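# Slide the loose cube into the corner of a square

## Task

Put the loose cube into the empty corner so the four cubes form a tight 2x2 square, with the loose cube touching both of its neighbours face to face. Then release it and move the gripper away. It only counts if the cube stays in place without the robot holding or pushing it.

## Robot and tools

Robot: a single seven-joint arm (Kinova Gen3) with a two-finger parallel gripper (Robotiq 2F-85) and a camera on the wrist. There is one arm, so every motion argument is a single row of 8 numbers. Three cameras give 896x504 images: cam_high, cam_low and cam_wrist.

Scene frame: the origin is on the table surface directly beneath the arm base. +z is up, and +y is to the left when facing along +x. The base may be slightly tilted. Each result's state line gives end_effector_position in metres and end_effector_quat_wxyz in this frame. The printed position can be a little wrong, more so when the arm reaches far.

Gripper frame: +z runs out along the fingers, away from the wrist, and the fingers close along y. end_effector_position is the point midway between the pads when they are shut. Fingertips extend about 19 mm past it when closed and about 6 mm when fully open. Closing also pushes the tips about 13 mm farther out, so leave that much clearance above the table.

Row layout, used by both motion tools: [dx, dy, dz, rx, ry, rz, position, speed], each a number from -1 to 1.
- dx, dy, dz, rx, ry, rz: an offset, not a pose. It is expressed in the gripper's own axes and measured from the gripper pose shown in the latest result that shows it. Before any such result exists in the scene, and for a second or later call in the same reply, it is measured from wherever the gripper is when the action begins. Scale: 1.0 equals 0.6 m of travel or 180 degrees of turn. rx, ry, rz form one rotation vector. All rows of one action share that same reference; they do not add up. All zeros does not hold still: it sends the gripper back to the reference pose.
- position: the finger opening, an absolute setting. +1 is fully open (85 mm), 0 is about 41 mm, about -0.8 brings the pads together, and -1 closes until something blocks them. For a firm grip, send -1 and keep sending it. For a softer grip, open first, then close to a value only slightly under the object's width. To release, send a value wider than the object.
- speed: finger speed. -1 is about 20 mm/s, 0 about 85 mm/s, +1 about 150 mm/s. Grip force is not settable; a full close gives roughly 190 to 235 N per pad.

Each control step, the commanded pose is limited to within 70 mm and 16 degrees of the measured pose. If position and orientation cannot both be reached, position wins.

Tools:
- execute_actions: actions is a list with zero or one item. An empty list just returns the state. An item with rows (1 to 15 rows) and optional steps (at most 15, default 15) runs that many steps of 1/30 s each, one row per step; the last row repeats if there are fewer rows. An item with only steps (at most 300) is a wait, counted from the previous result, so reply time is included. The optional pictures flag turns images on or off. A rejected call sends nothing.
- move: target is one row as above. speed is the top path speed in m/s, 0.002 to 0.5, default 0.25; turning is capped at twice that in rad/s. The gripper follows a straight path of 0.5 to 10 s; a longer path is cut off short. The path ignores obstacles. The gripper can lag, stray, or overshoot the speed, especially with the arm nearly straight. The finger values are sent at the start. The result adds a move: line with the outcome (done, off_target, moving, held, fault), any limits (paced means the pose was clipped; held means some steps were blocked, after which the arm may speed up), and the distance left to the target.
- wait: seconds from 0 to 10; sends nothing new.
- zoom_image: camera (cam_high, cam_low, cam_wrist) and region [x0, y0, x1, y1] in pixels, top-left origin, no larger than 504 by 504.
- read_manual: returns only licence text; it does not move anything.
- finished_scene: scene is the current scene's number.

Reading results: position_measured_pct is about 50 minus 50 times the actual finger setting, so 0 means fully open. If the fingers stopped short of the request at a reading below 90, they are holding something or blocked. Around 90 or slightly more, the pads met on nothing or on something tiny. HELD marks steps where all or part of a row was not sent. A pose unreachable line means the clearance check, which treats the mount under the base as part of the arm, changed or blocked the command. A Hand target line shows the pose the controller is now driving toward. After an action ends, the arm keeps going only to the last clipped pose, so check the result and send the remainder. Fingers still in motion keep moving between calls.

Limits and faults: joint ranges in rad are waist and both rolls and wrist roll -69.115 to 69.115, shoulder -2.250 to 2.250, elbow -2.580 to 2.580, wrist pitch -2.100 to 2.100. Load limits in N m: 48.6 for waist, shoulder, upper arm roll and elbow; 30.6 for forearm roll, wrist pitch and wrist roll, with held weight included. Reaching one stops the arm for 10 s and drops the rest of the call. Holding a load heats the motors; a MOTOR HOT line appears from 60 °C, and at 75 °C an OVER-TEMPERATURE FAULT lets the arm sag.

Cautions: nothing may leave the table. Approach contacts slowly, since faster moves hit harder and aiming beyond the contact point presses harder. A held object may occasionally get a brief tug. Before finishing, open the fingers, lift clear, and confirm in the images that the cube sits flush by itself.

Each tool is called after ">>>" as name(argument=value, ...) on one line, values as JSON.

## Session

>>> execute_actions(actions=[])

Scene clock: 0.00 s of 5100.00 s.
end_effector_position=(+0.3677, -0.1132, +0.3941) position_measured_pct=0.0 end_effector_quat_wxyz=(-0.205, -0.235, +0.608, +0.730)
Joint positions: [ 0.256  0.758 -0.158  1.358 -0.635  1.861  2.022]
Joint velocities: [ 0.  0. -0.  0. -0. -0.  0.]
Hand target: +0.368, -0.113, +0.394; -0.205, -0.235, +0.608, +0.730

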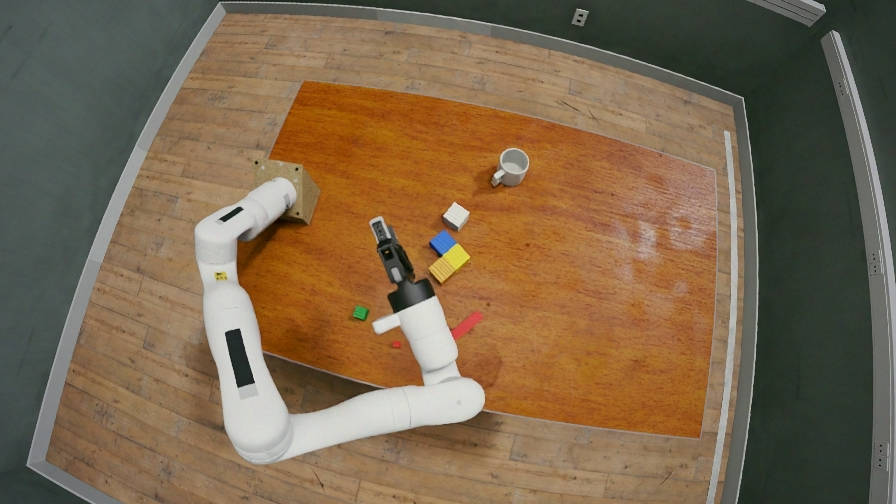

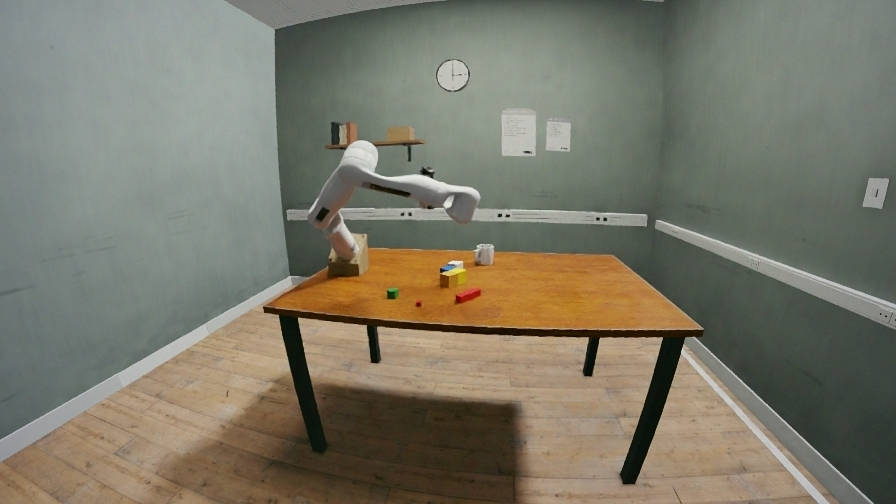

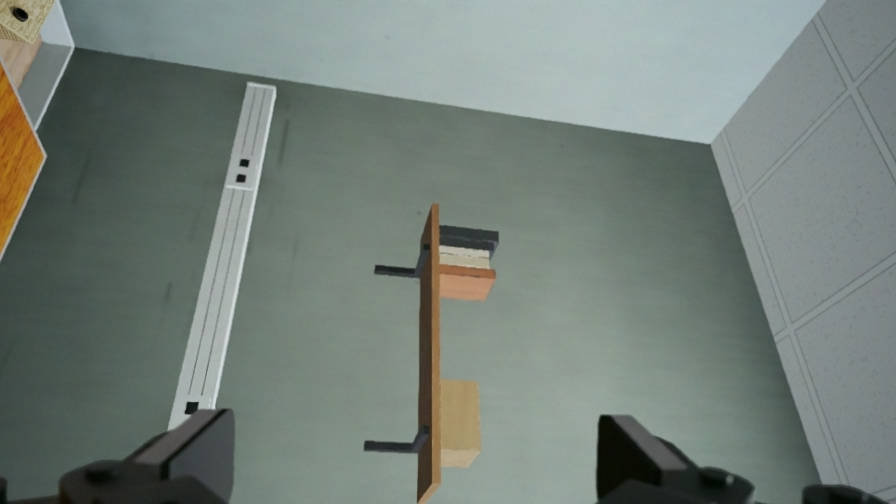

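>>> zoom_image(camera="cam_high", region=[400, 140, 560, 300])

>>> zoom_image(camera="cam_low", region=[380, 230, 540, 320])

Region (400, 140, 560, 300) of cam_high's 896x504 image, scaled by 3.150, with more detail than that image has.

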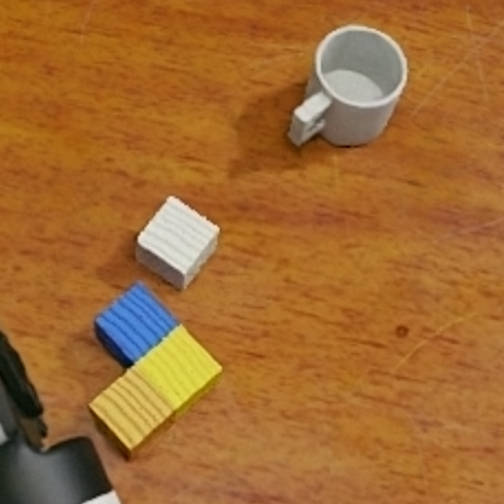

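Region (380, 230, 540, 320) of cam_low's 896x504 image, scaled by 3.150, with more detail than that image has; it fills the top 284 rows of this view, and the rest is white.

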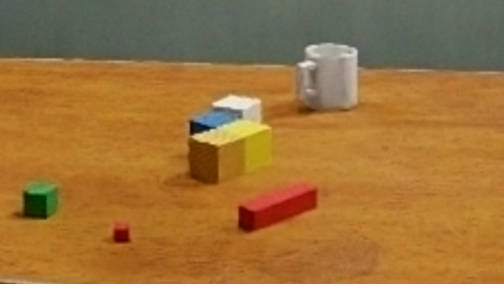

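>>> move(target=[-0.2552, -0.2812, 0.0843, 0.5473, 0.0269, 0.0217, 1, 0], speed=0.35)

Scene clock: 122.90 s of 5100.00 s.
end_effector_position=(+0.4596, +0.0449, +0.2483) position_measured_pct=0.0 end_effector_quat_wxyz=(-0.002, -0.316, +0.949, -0.001)
Joint positions: [-0.736  1.008  0.192  1.345  0.444  1.343  1.333]
Joint velocities: [-0.008  0.008 -0.005  0.     0.002  0.002 -0.003]
Hand target: +0.459, +0.045, +0.248; -0.002, -0.317, +0.948, -0.001
Off the commanded pose: 0.002 m, 0 deg.
After step 90, 117.00 s passed at rest.
move: done

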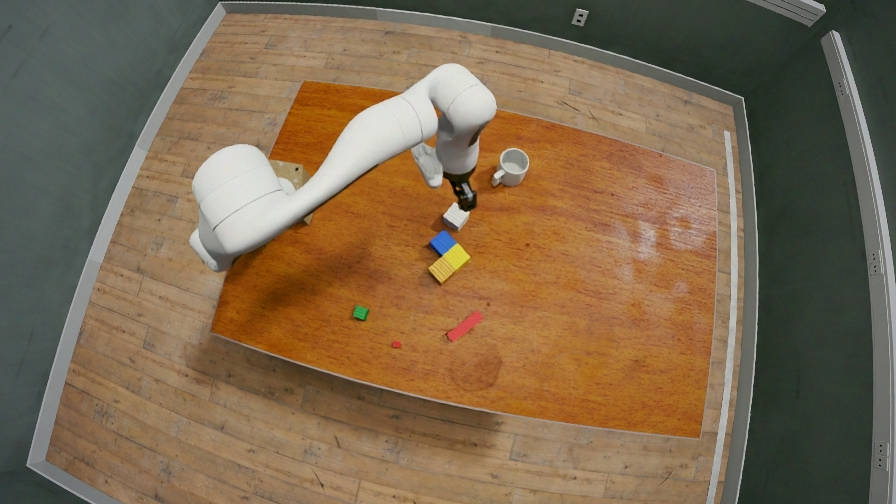

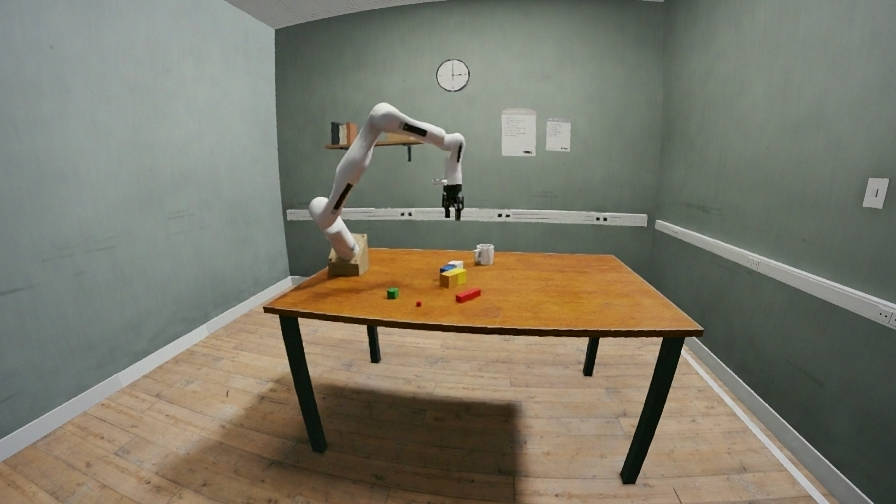

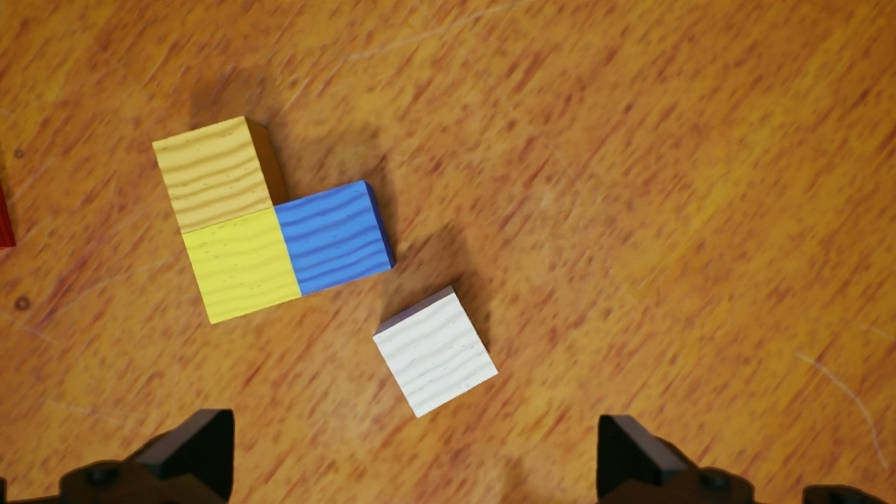

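>>> zoom_image(camera="cam_wrist", region=[140, 100, 520, 430])

>>> zoom_image(camera="cam_wrist", region=[170, 390, 670, 504])

Region (140, 100, 520, 430) of cam_wrist's 896x504 image, scaled by 1.326; it fills the top 438 rows of this view, and the rest is white.

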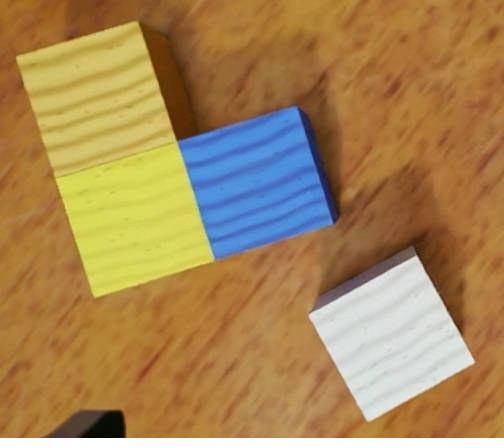

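Region (170, 390, 670, 504) of cam_wrist's 896x504 image, scaled by 1.008; it fills the top 115 rows of this view, and the rest is white.

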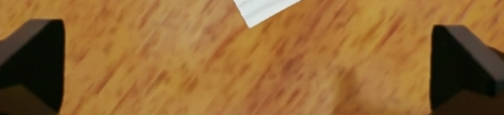

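>>> zoom_image(camera="cam_wrist", region=[360, 275, 510, 425])

>>> zoom_image(camera="cam_wrist", region=[145, 105, 405, 335])

Region (360, 275, 510, 425) of cam_wrist's 896x504 image, scaled by 3.360.

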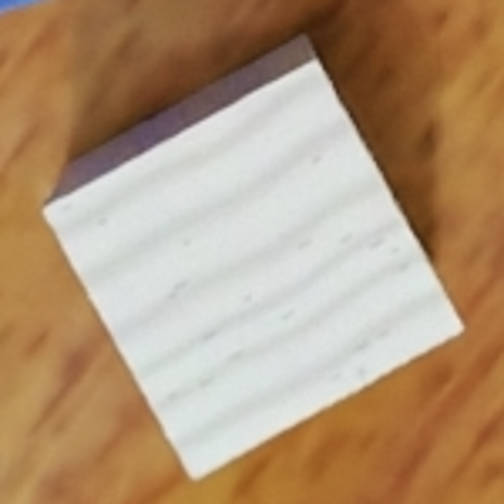

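Region (145, 105, 405, 335) of cam_wrist's 896x504 image, scaled by 1.938; it fills the top 446 rows of this view, and the rest is white.

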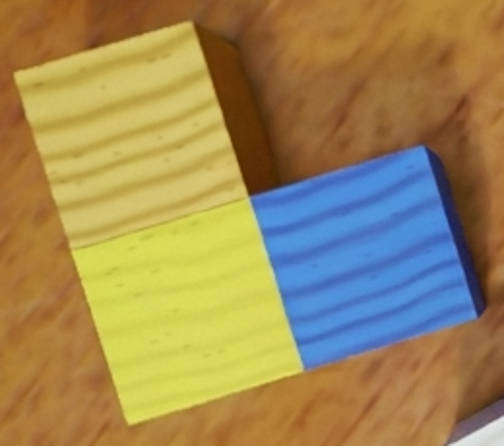

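>>> move(target=[-0.0032, -0.0005, 0.2138, 0, 0, 0.834, 1, 0], speed=0.5)

Scene clock: 224.40 s of 5100.00 s.
end_effector_position=(+0.4607, +0.0455, +0.1197) position_measured_pct=0.0 end_effector_quat_wxyz=(-0.001, +0.836, +0.549, -0.003)
Joint positions: [-0.955  1.31   0.842  1.54  -0.192  0.923 -0.783]
Joint velocities: [-0.003  0.004 -0.002  0.001  0.001 -0.    -0.002]
Hand target: +0.461, +0.046, +0.120; -0.001, +0.835, +0.549, -0.003
Off the commanded pose: 0.000 m, 0 deg.
After step 90, 95.43 s passed at rest.
move: done

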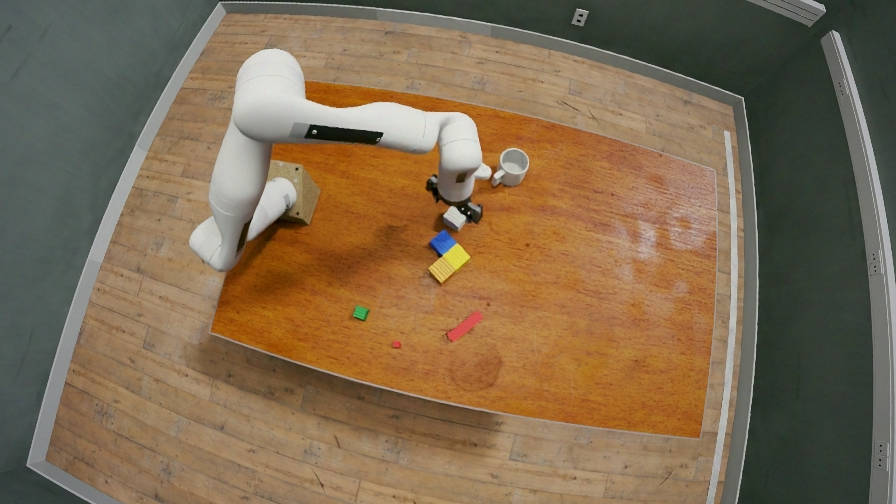

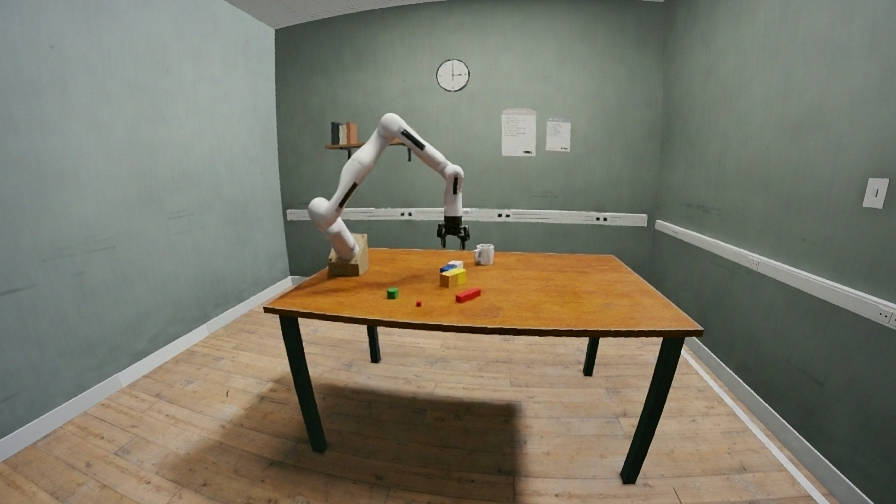

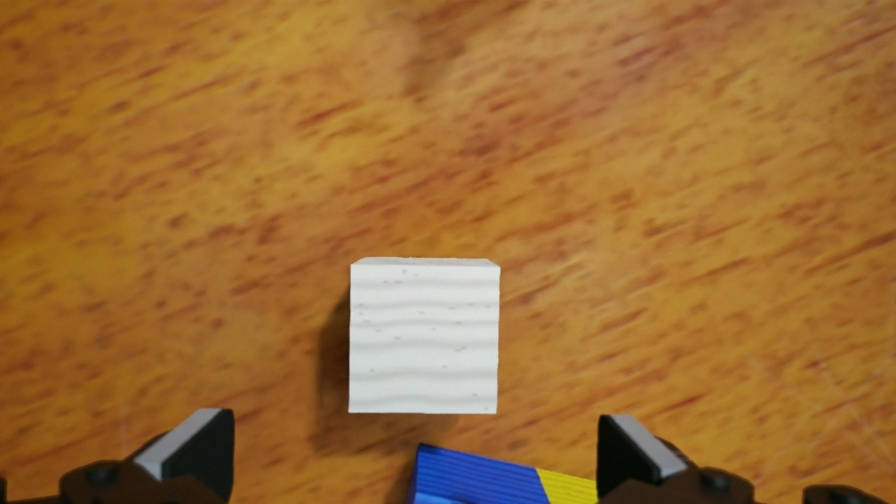

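>>> move(target=[0.0058, 0.0017, 0.1395, 0, 0, 0, 1, 0], speed=0.15)

Scene clock: 241.67 s of 5100.00 s.
end_effector_position=(+0.4628, +0.0484, +0.0364) position_measured_pct=0.0 end_effector_quat_wxyz=(-0.001, +0.836, +0.549, -0.003)
Joint positions: [-0.862  1.416  0.798  1.581 -0.219  0.742 -0.766]
Joint velocities: [ 0.003  0.004 -0.    -0.001  0.    -0.     0.   ]
Hand target: +0.463, +0.048, +0.036; -0.001, +0.836, +0.549, -0.003
Off the commanded pose: 0.001 m, 0 deg.
After step 90, 13.37 s passed at rest.
move: done

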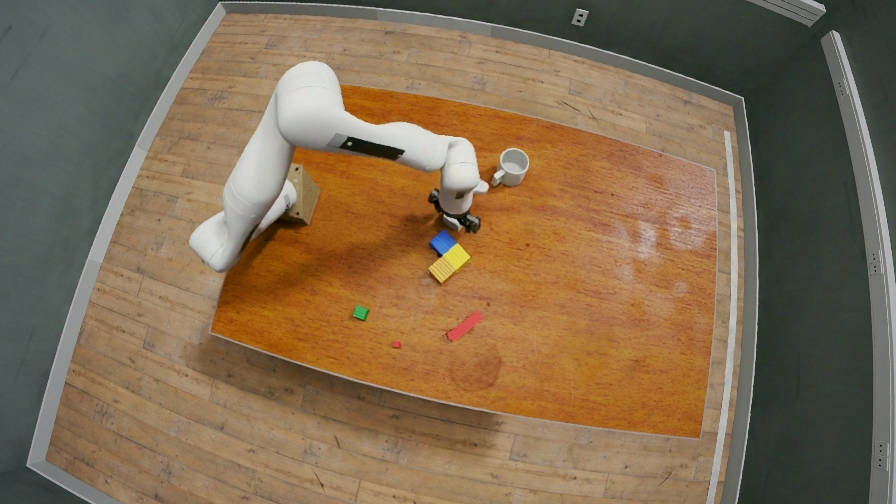

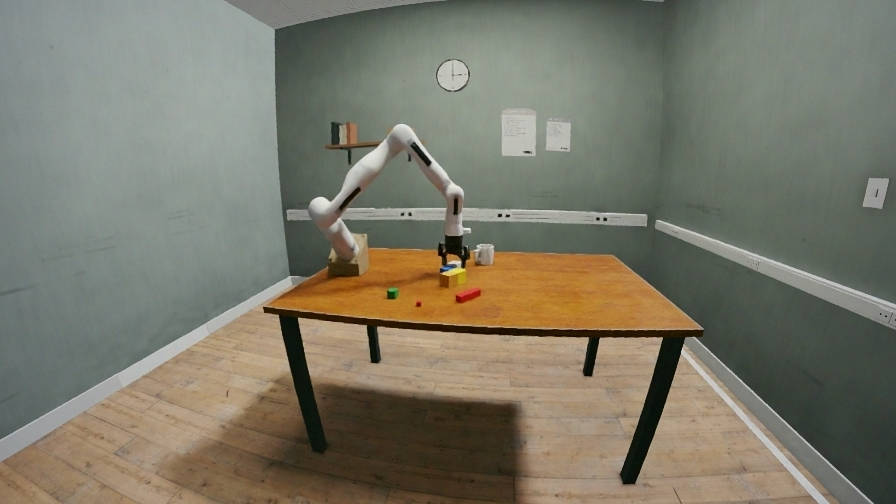

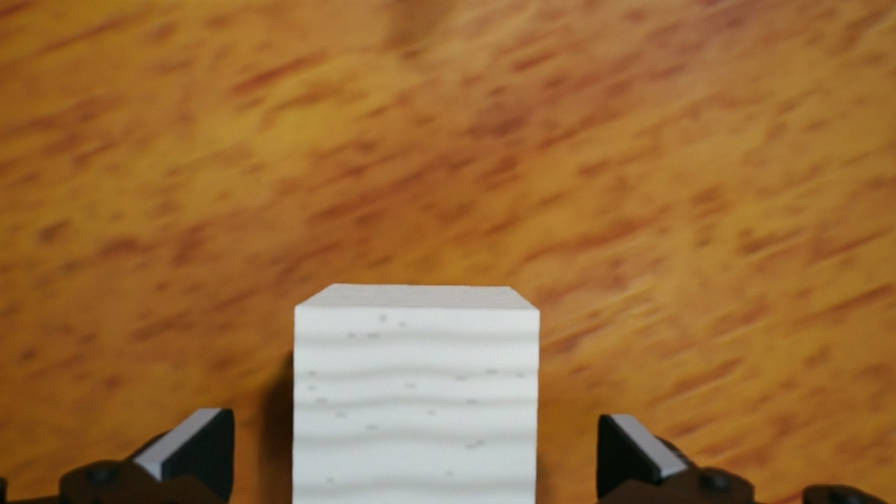

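>>> move(target=[0, 0, 0, 0, 0, 0, -1, -0.3])

Scene clock: 246.27 s of 5100.00 s.
end_effector_position=(+0.4630, +0.0485, +0.0370) position_measured_pct=43.3 end_effector_quat_wxyz=(-0.001, +0.836, +0.549, -0.002)
Joint positions: [-0.862  1.415  0.798  1.58  -0.219  0.743 -0.766]
Joint velocities: [-0.     0.    -0.     0.001  0.     0.    -0.   ]
Hand target: +0.463, +0.048, +0.036; -0.001, +0.836, +0.549, -0.003
Off the commanded pose: 0.001 m, 0 deg.
After step 90, 0.63 s passed at rest.
move: done

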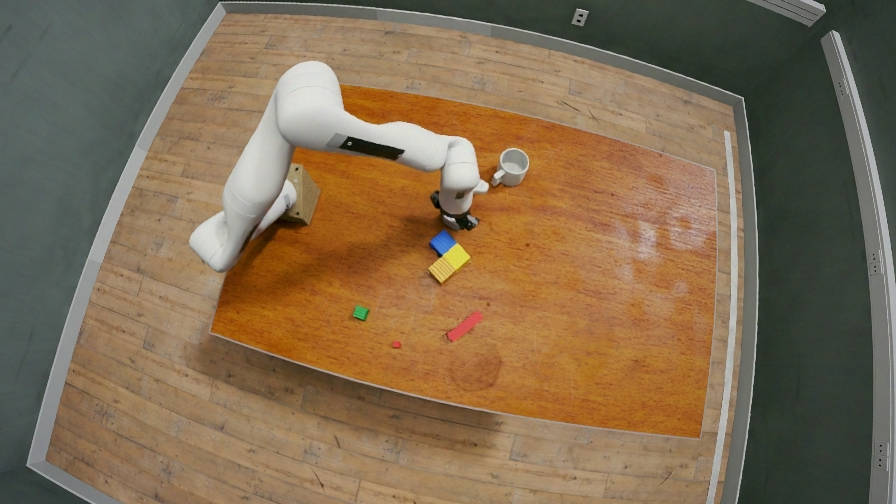

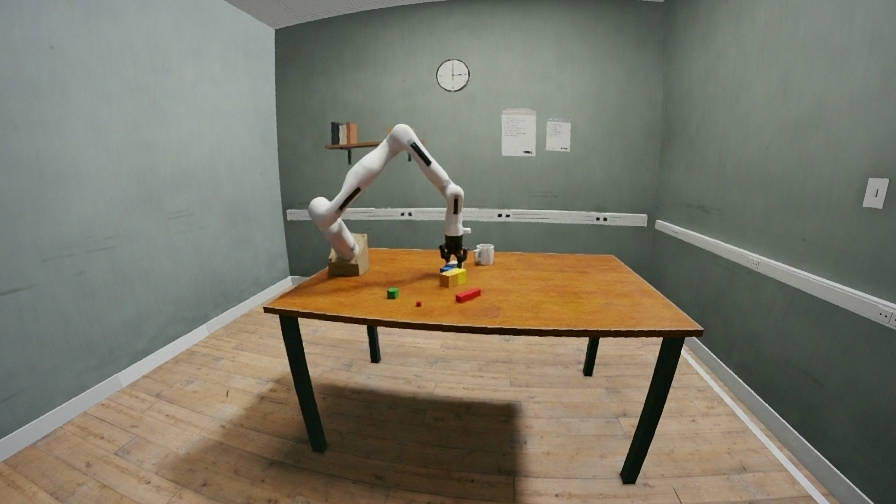

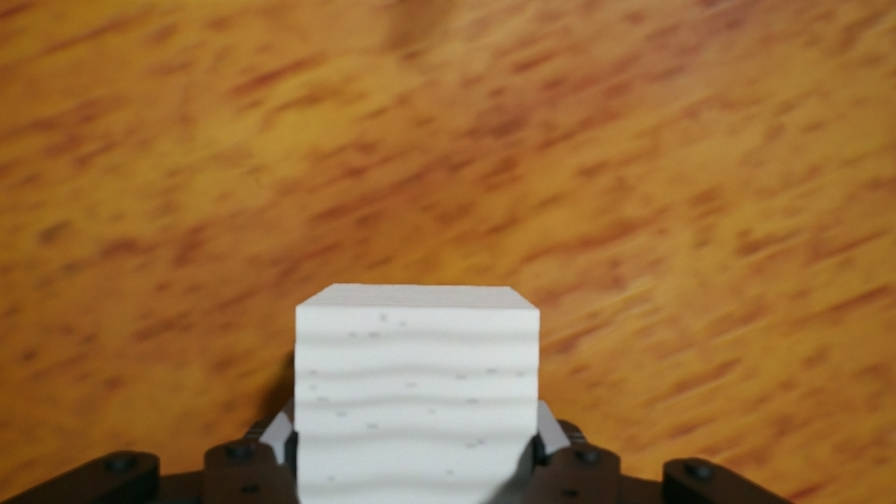

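>>> move(target=[0, 0, -0.122, 0, 0, 0, -1, -0.3], speed=0.2)

Scene clock: 259.30 s of 5100.00 s.
end_effector_position=(+0.4631, +0.0484, +0.1098) position_measured_pct=43.3 end_effector_quat_wxyz=(-0.001, +0.836, +0.549, -0.003)
Joint positions: [-0.943  1.327  0.835  1.536 -0.197  0.906 -0.783]
Joint velocities: [-0.003 -0.003 -0.    -0.    -0.     0.     0.   ]
Hand target: +0.463, +0.049, +0.110; -0.001, +0.836, +0.549, -0.002
Off the commanded pose: 0.000 m, 0 deg.
After step 90, 9.27 s passed at rest.
move: done

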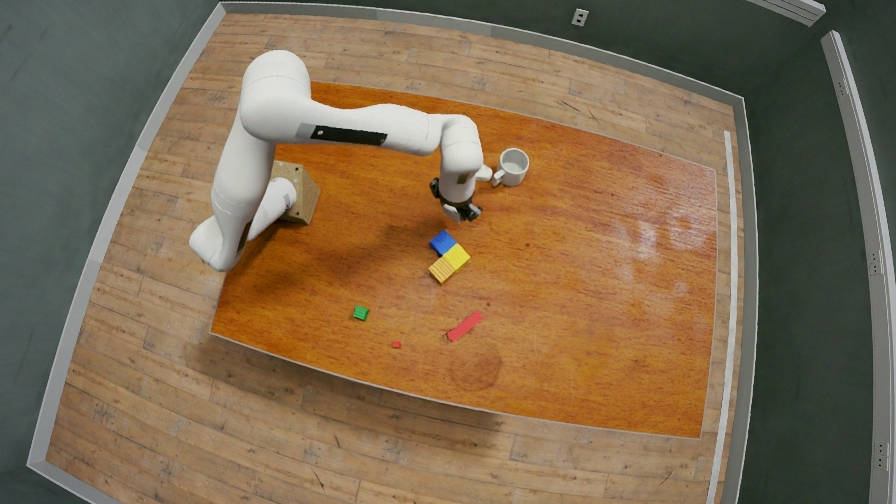

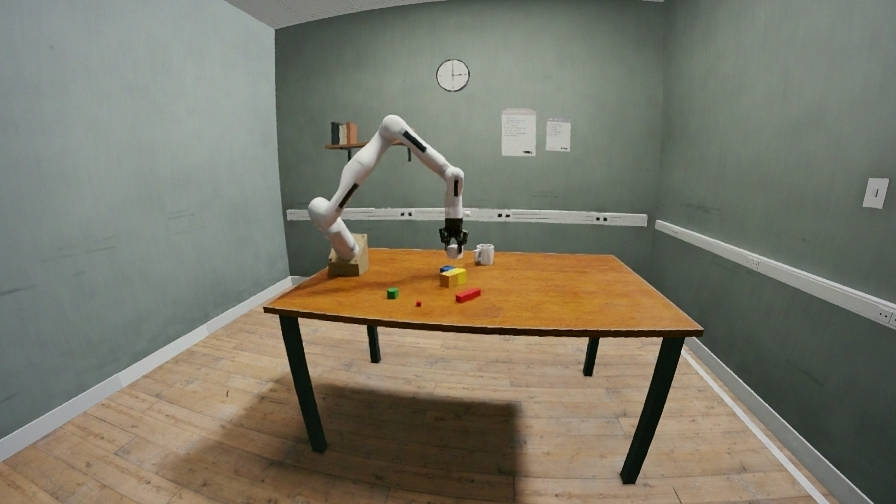

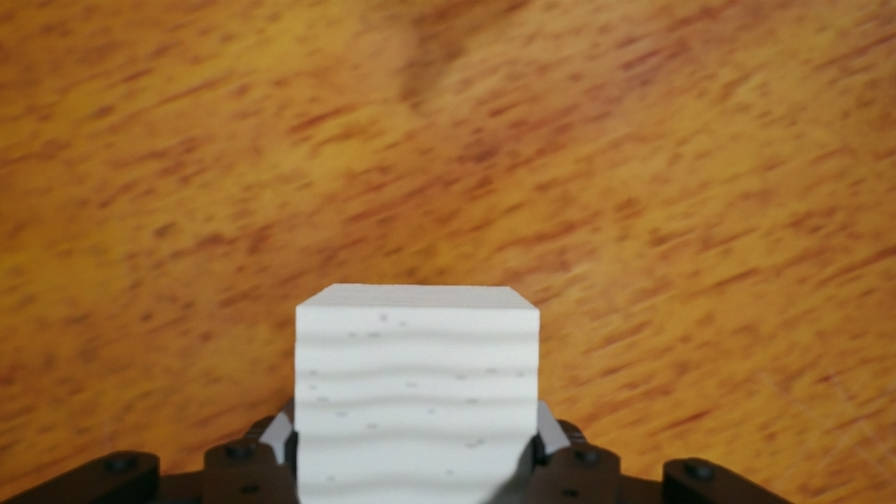

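>>> move(target=[-0.263, -0.0117, 0, 0, 0, 0.064, -1, -0.3], speed=0.22)

Scene clock: 264.70 s of 5100.00 s.
end_effector_position=(+0.3936, -0.0932, +0.1098) position_measured_pct=43.3 end_effector_quat_wxyz=(-0.001, +0.886, +0.463, -0.003)
Joint positions: [-0.984  1.092  0.997  1.963 -0.167  0.679 -0.761]
Joint velocities: [-0.004 -0.008  0.001  0.002 -0.002 -0.001  0.002]
Hand target: +0.394, -0.093, +0.110; -0.001, +0.886, +0.463, -0.002
Off the commanded pose: 0.001 m, 0 deg.
After step 90, 1.27 s passed at rest.
move: done

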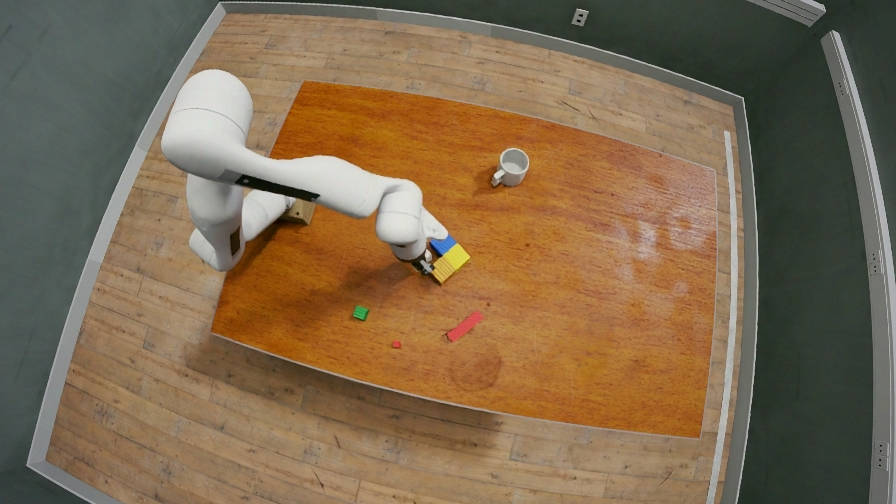

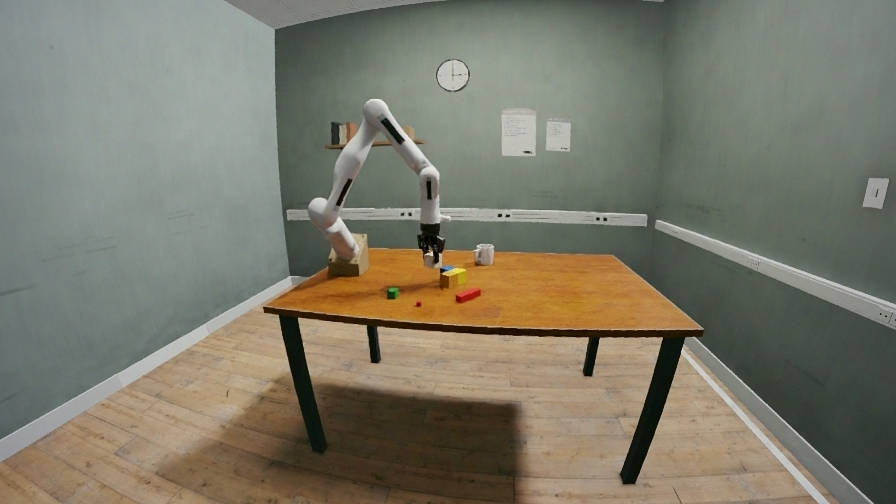

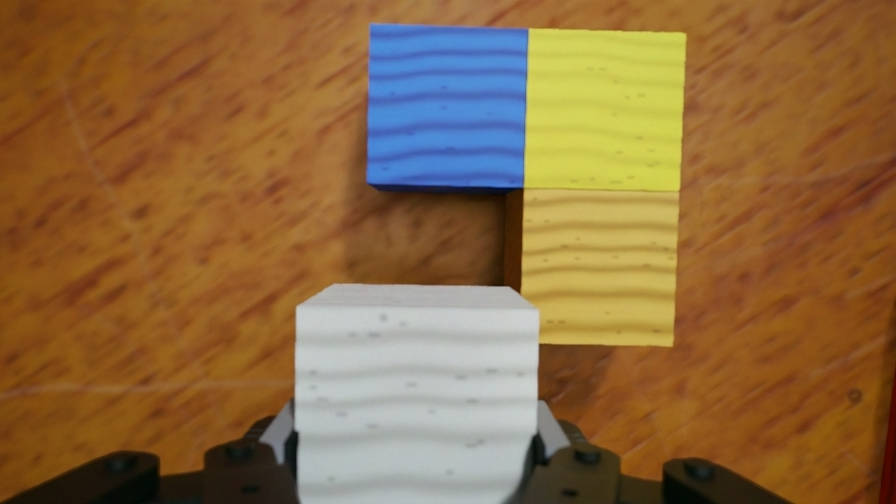

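>>> zoom_image(camera="cam_wrist", region=[460, 160, 700, 370])

>>> zoom_image(camera="cam_wrist", region=[280, 160, 560, 330])

Region (460, 160, 700, 370) of cam_wrist's 896x504 image, scaled by 2.100; it fills the top 441 rows of this view, and the rest is white.

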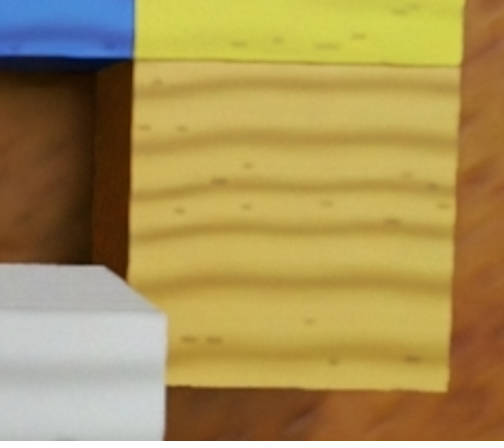

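Region (280, 160, 560, 330) of cam_wrist's 896x504 image, scaled by 1.800; it fills the top 306 rows of this view, and the rest is white.

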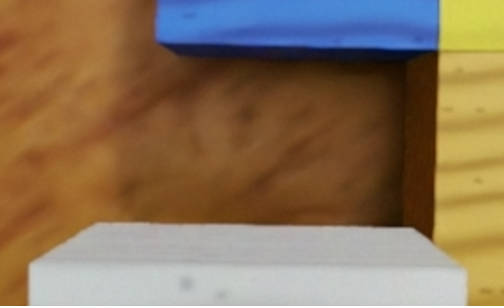

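>>> move(target=[0.0033, 0.005, 0.12, 0, 0, 0, -1, -0.3], speed=0.1)

Scene clock: 298.30 s of 5100.00 s.
end_effector_position=(+0.3972, -0.0931, +0.0382) position_measured_pct=43.3 end_effector_quat_wxyz=(-0.001, +0.886, +0.463, -0.002)
Joint positions: [-0.841  1.184  0.915  1.998 -0.2    0.484 -0.732]
Joint velocities: [ 0.006  0.004  0.    -0.     0.    -0.     0.   ]
Hand target: +0.397, -0.093, +0.038; -0.001, +0.886, +0.463, -0.003
Off the commanded pose: 0.001 m, 0 deg.
After step 90, 29.57 s passed at rest.
move: done

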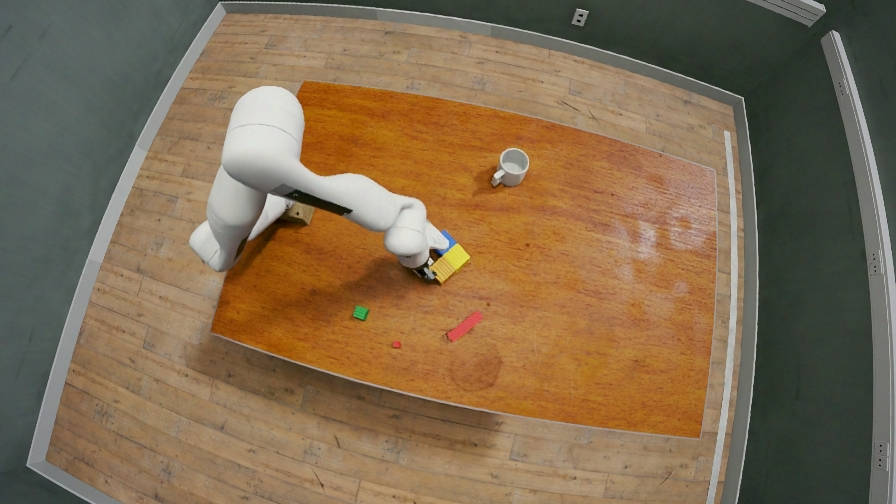

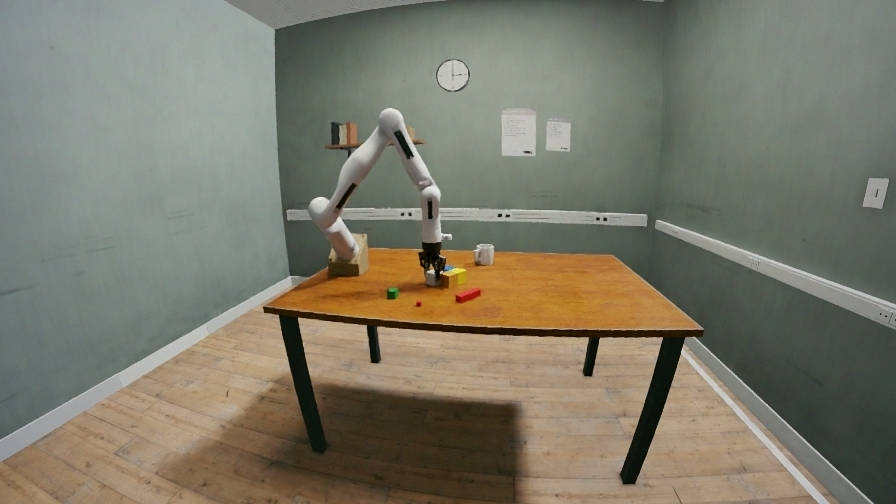

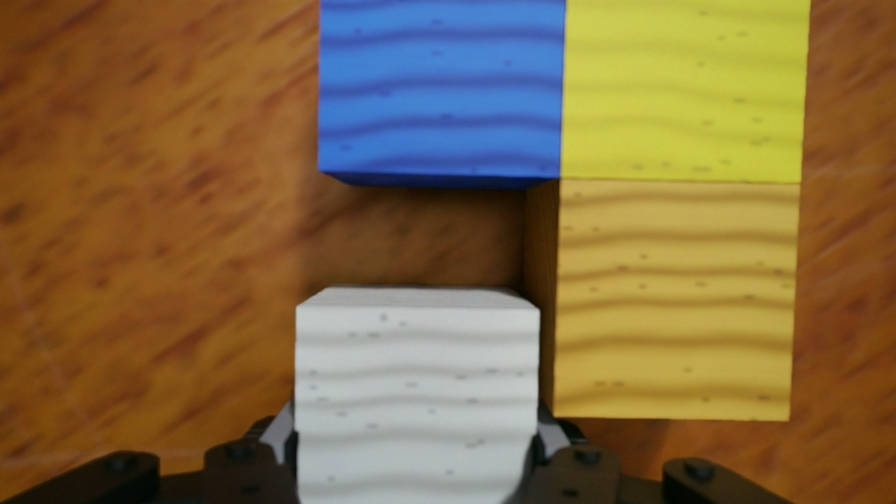

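>>> zoom_image(camera="cam_wrist", region=[500, 270, 620, 450])

Region (500, 270, 620, 450) of cam_wrist's 896x504 image, scaled by 2.800.

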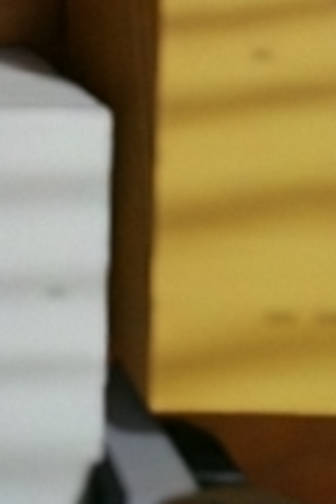

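>>> move(target=[0, 0.0048, 0.0015, 0, 0, 0, -1, -0.3], speed=0.01)

Scene clock: 308.53 s of 5100.00 s.
end_effector_position=(+0.3995, -0.0947, +0.0373) position_measured_pct=43.3 end_effector_quat_wxyz=(-0.001, +0.886, +0.463, -0.002)
Joint positions: [-0.835  1.184  0.916  1.992 -0.198  0.486 -0.729]
Joint velocities: [ 0.    -0.    -0.    -0.002  0.     0.     0.   ]
Hand target: +0.400, -0.095, +0.037; -0.001, +0.886, +0.463, -0.002
Off the commanded pose: 0.000 m, 0 deg.
After step 90, 6.53 s passed at rest.
move: done

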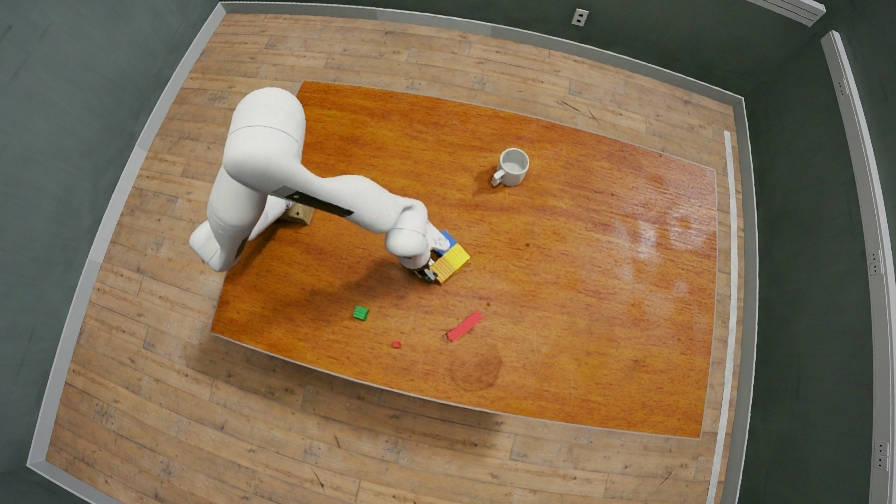

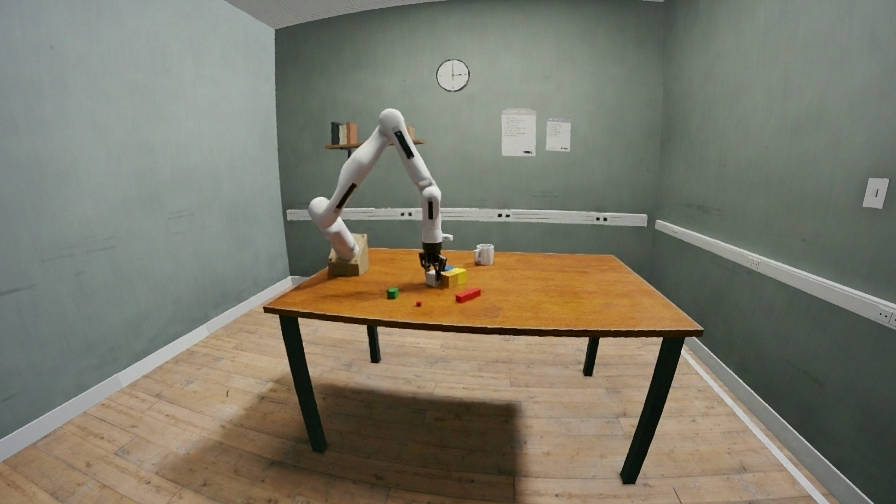

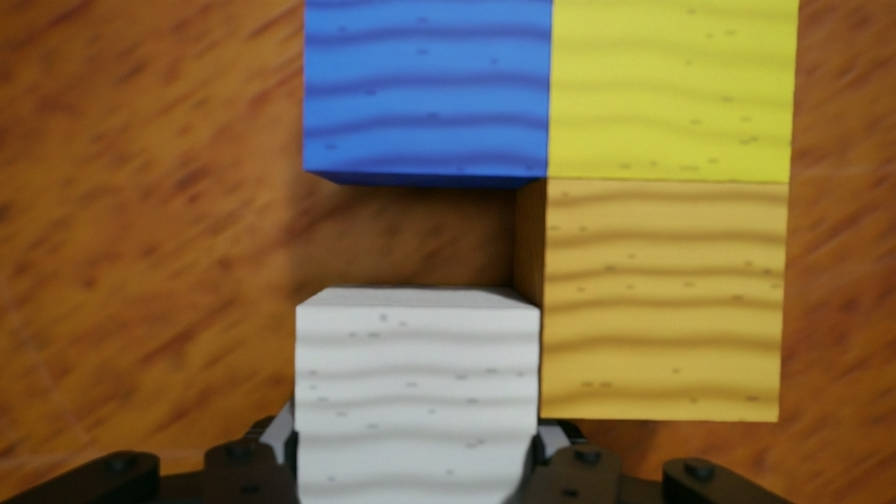

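>>> zoom_image(camera="cam_wrist", region=[505, 280, 585, 440])

Region (505, 280, 585, 440) of cam_wrist's 896x504 image, scaled by 3.150.

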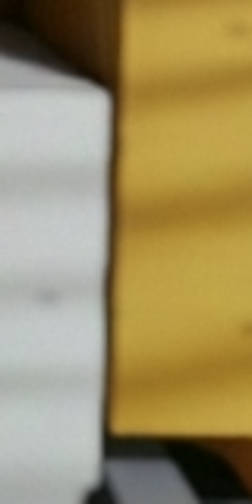

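>>> move(target=[-0.0467, 0, -0.0018, 0, 0, 0, 0.45, 1], speed=0.035)

Scene clock: 317.23 s of 5100.00 s.
end_effector_position=(+0.3835, -0.1176, +0.0384) position_measured_pct=27.4 end_effector_quat_wxyz=(-0.001, +0.886, +0.463, -0.002)
Joint positions: [-0.83   1.138  0.938  2.063 -0.178  0.441 -0.701]
Joint velocities: [-0.    -0.002 -0.     0.001 -0.    -0.     0.001]
Hand target: +0.383, -0.118, +0.038; -0.001, +0.886, +0.463, -0.002
Off the commanded pose: 0.000 m, 0 deg.
After step 90, 4.63 s passed at rest.
move: done

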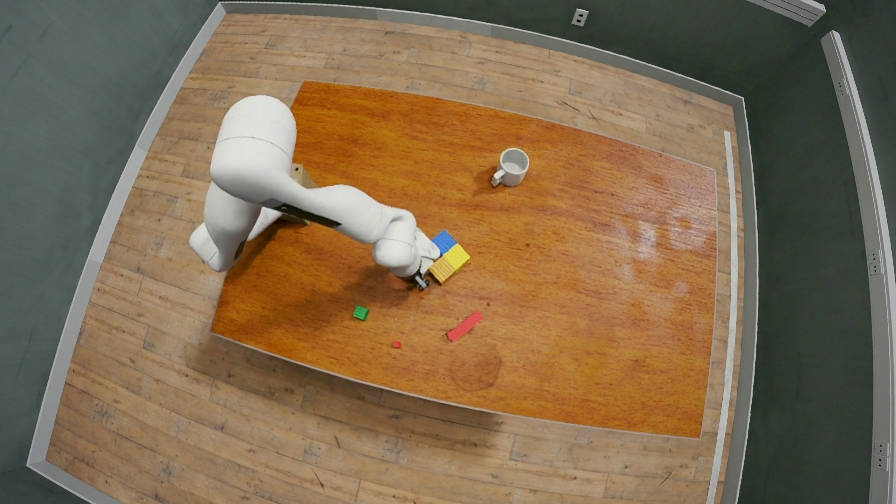

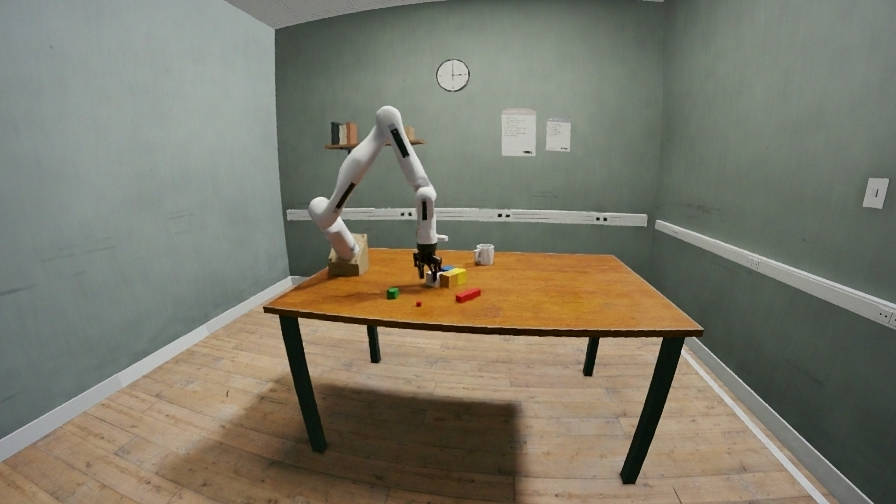

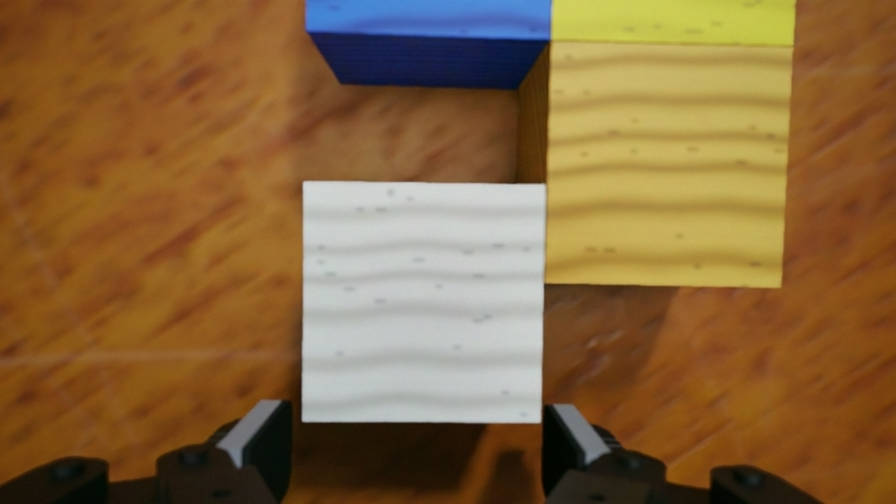

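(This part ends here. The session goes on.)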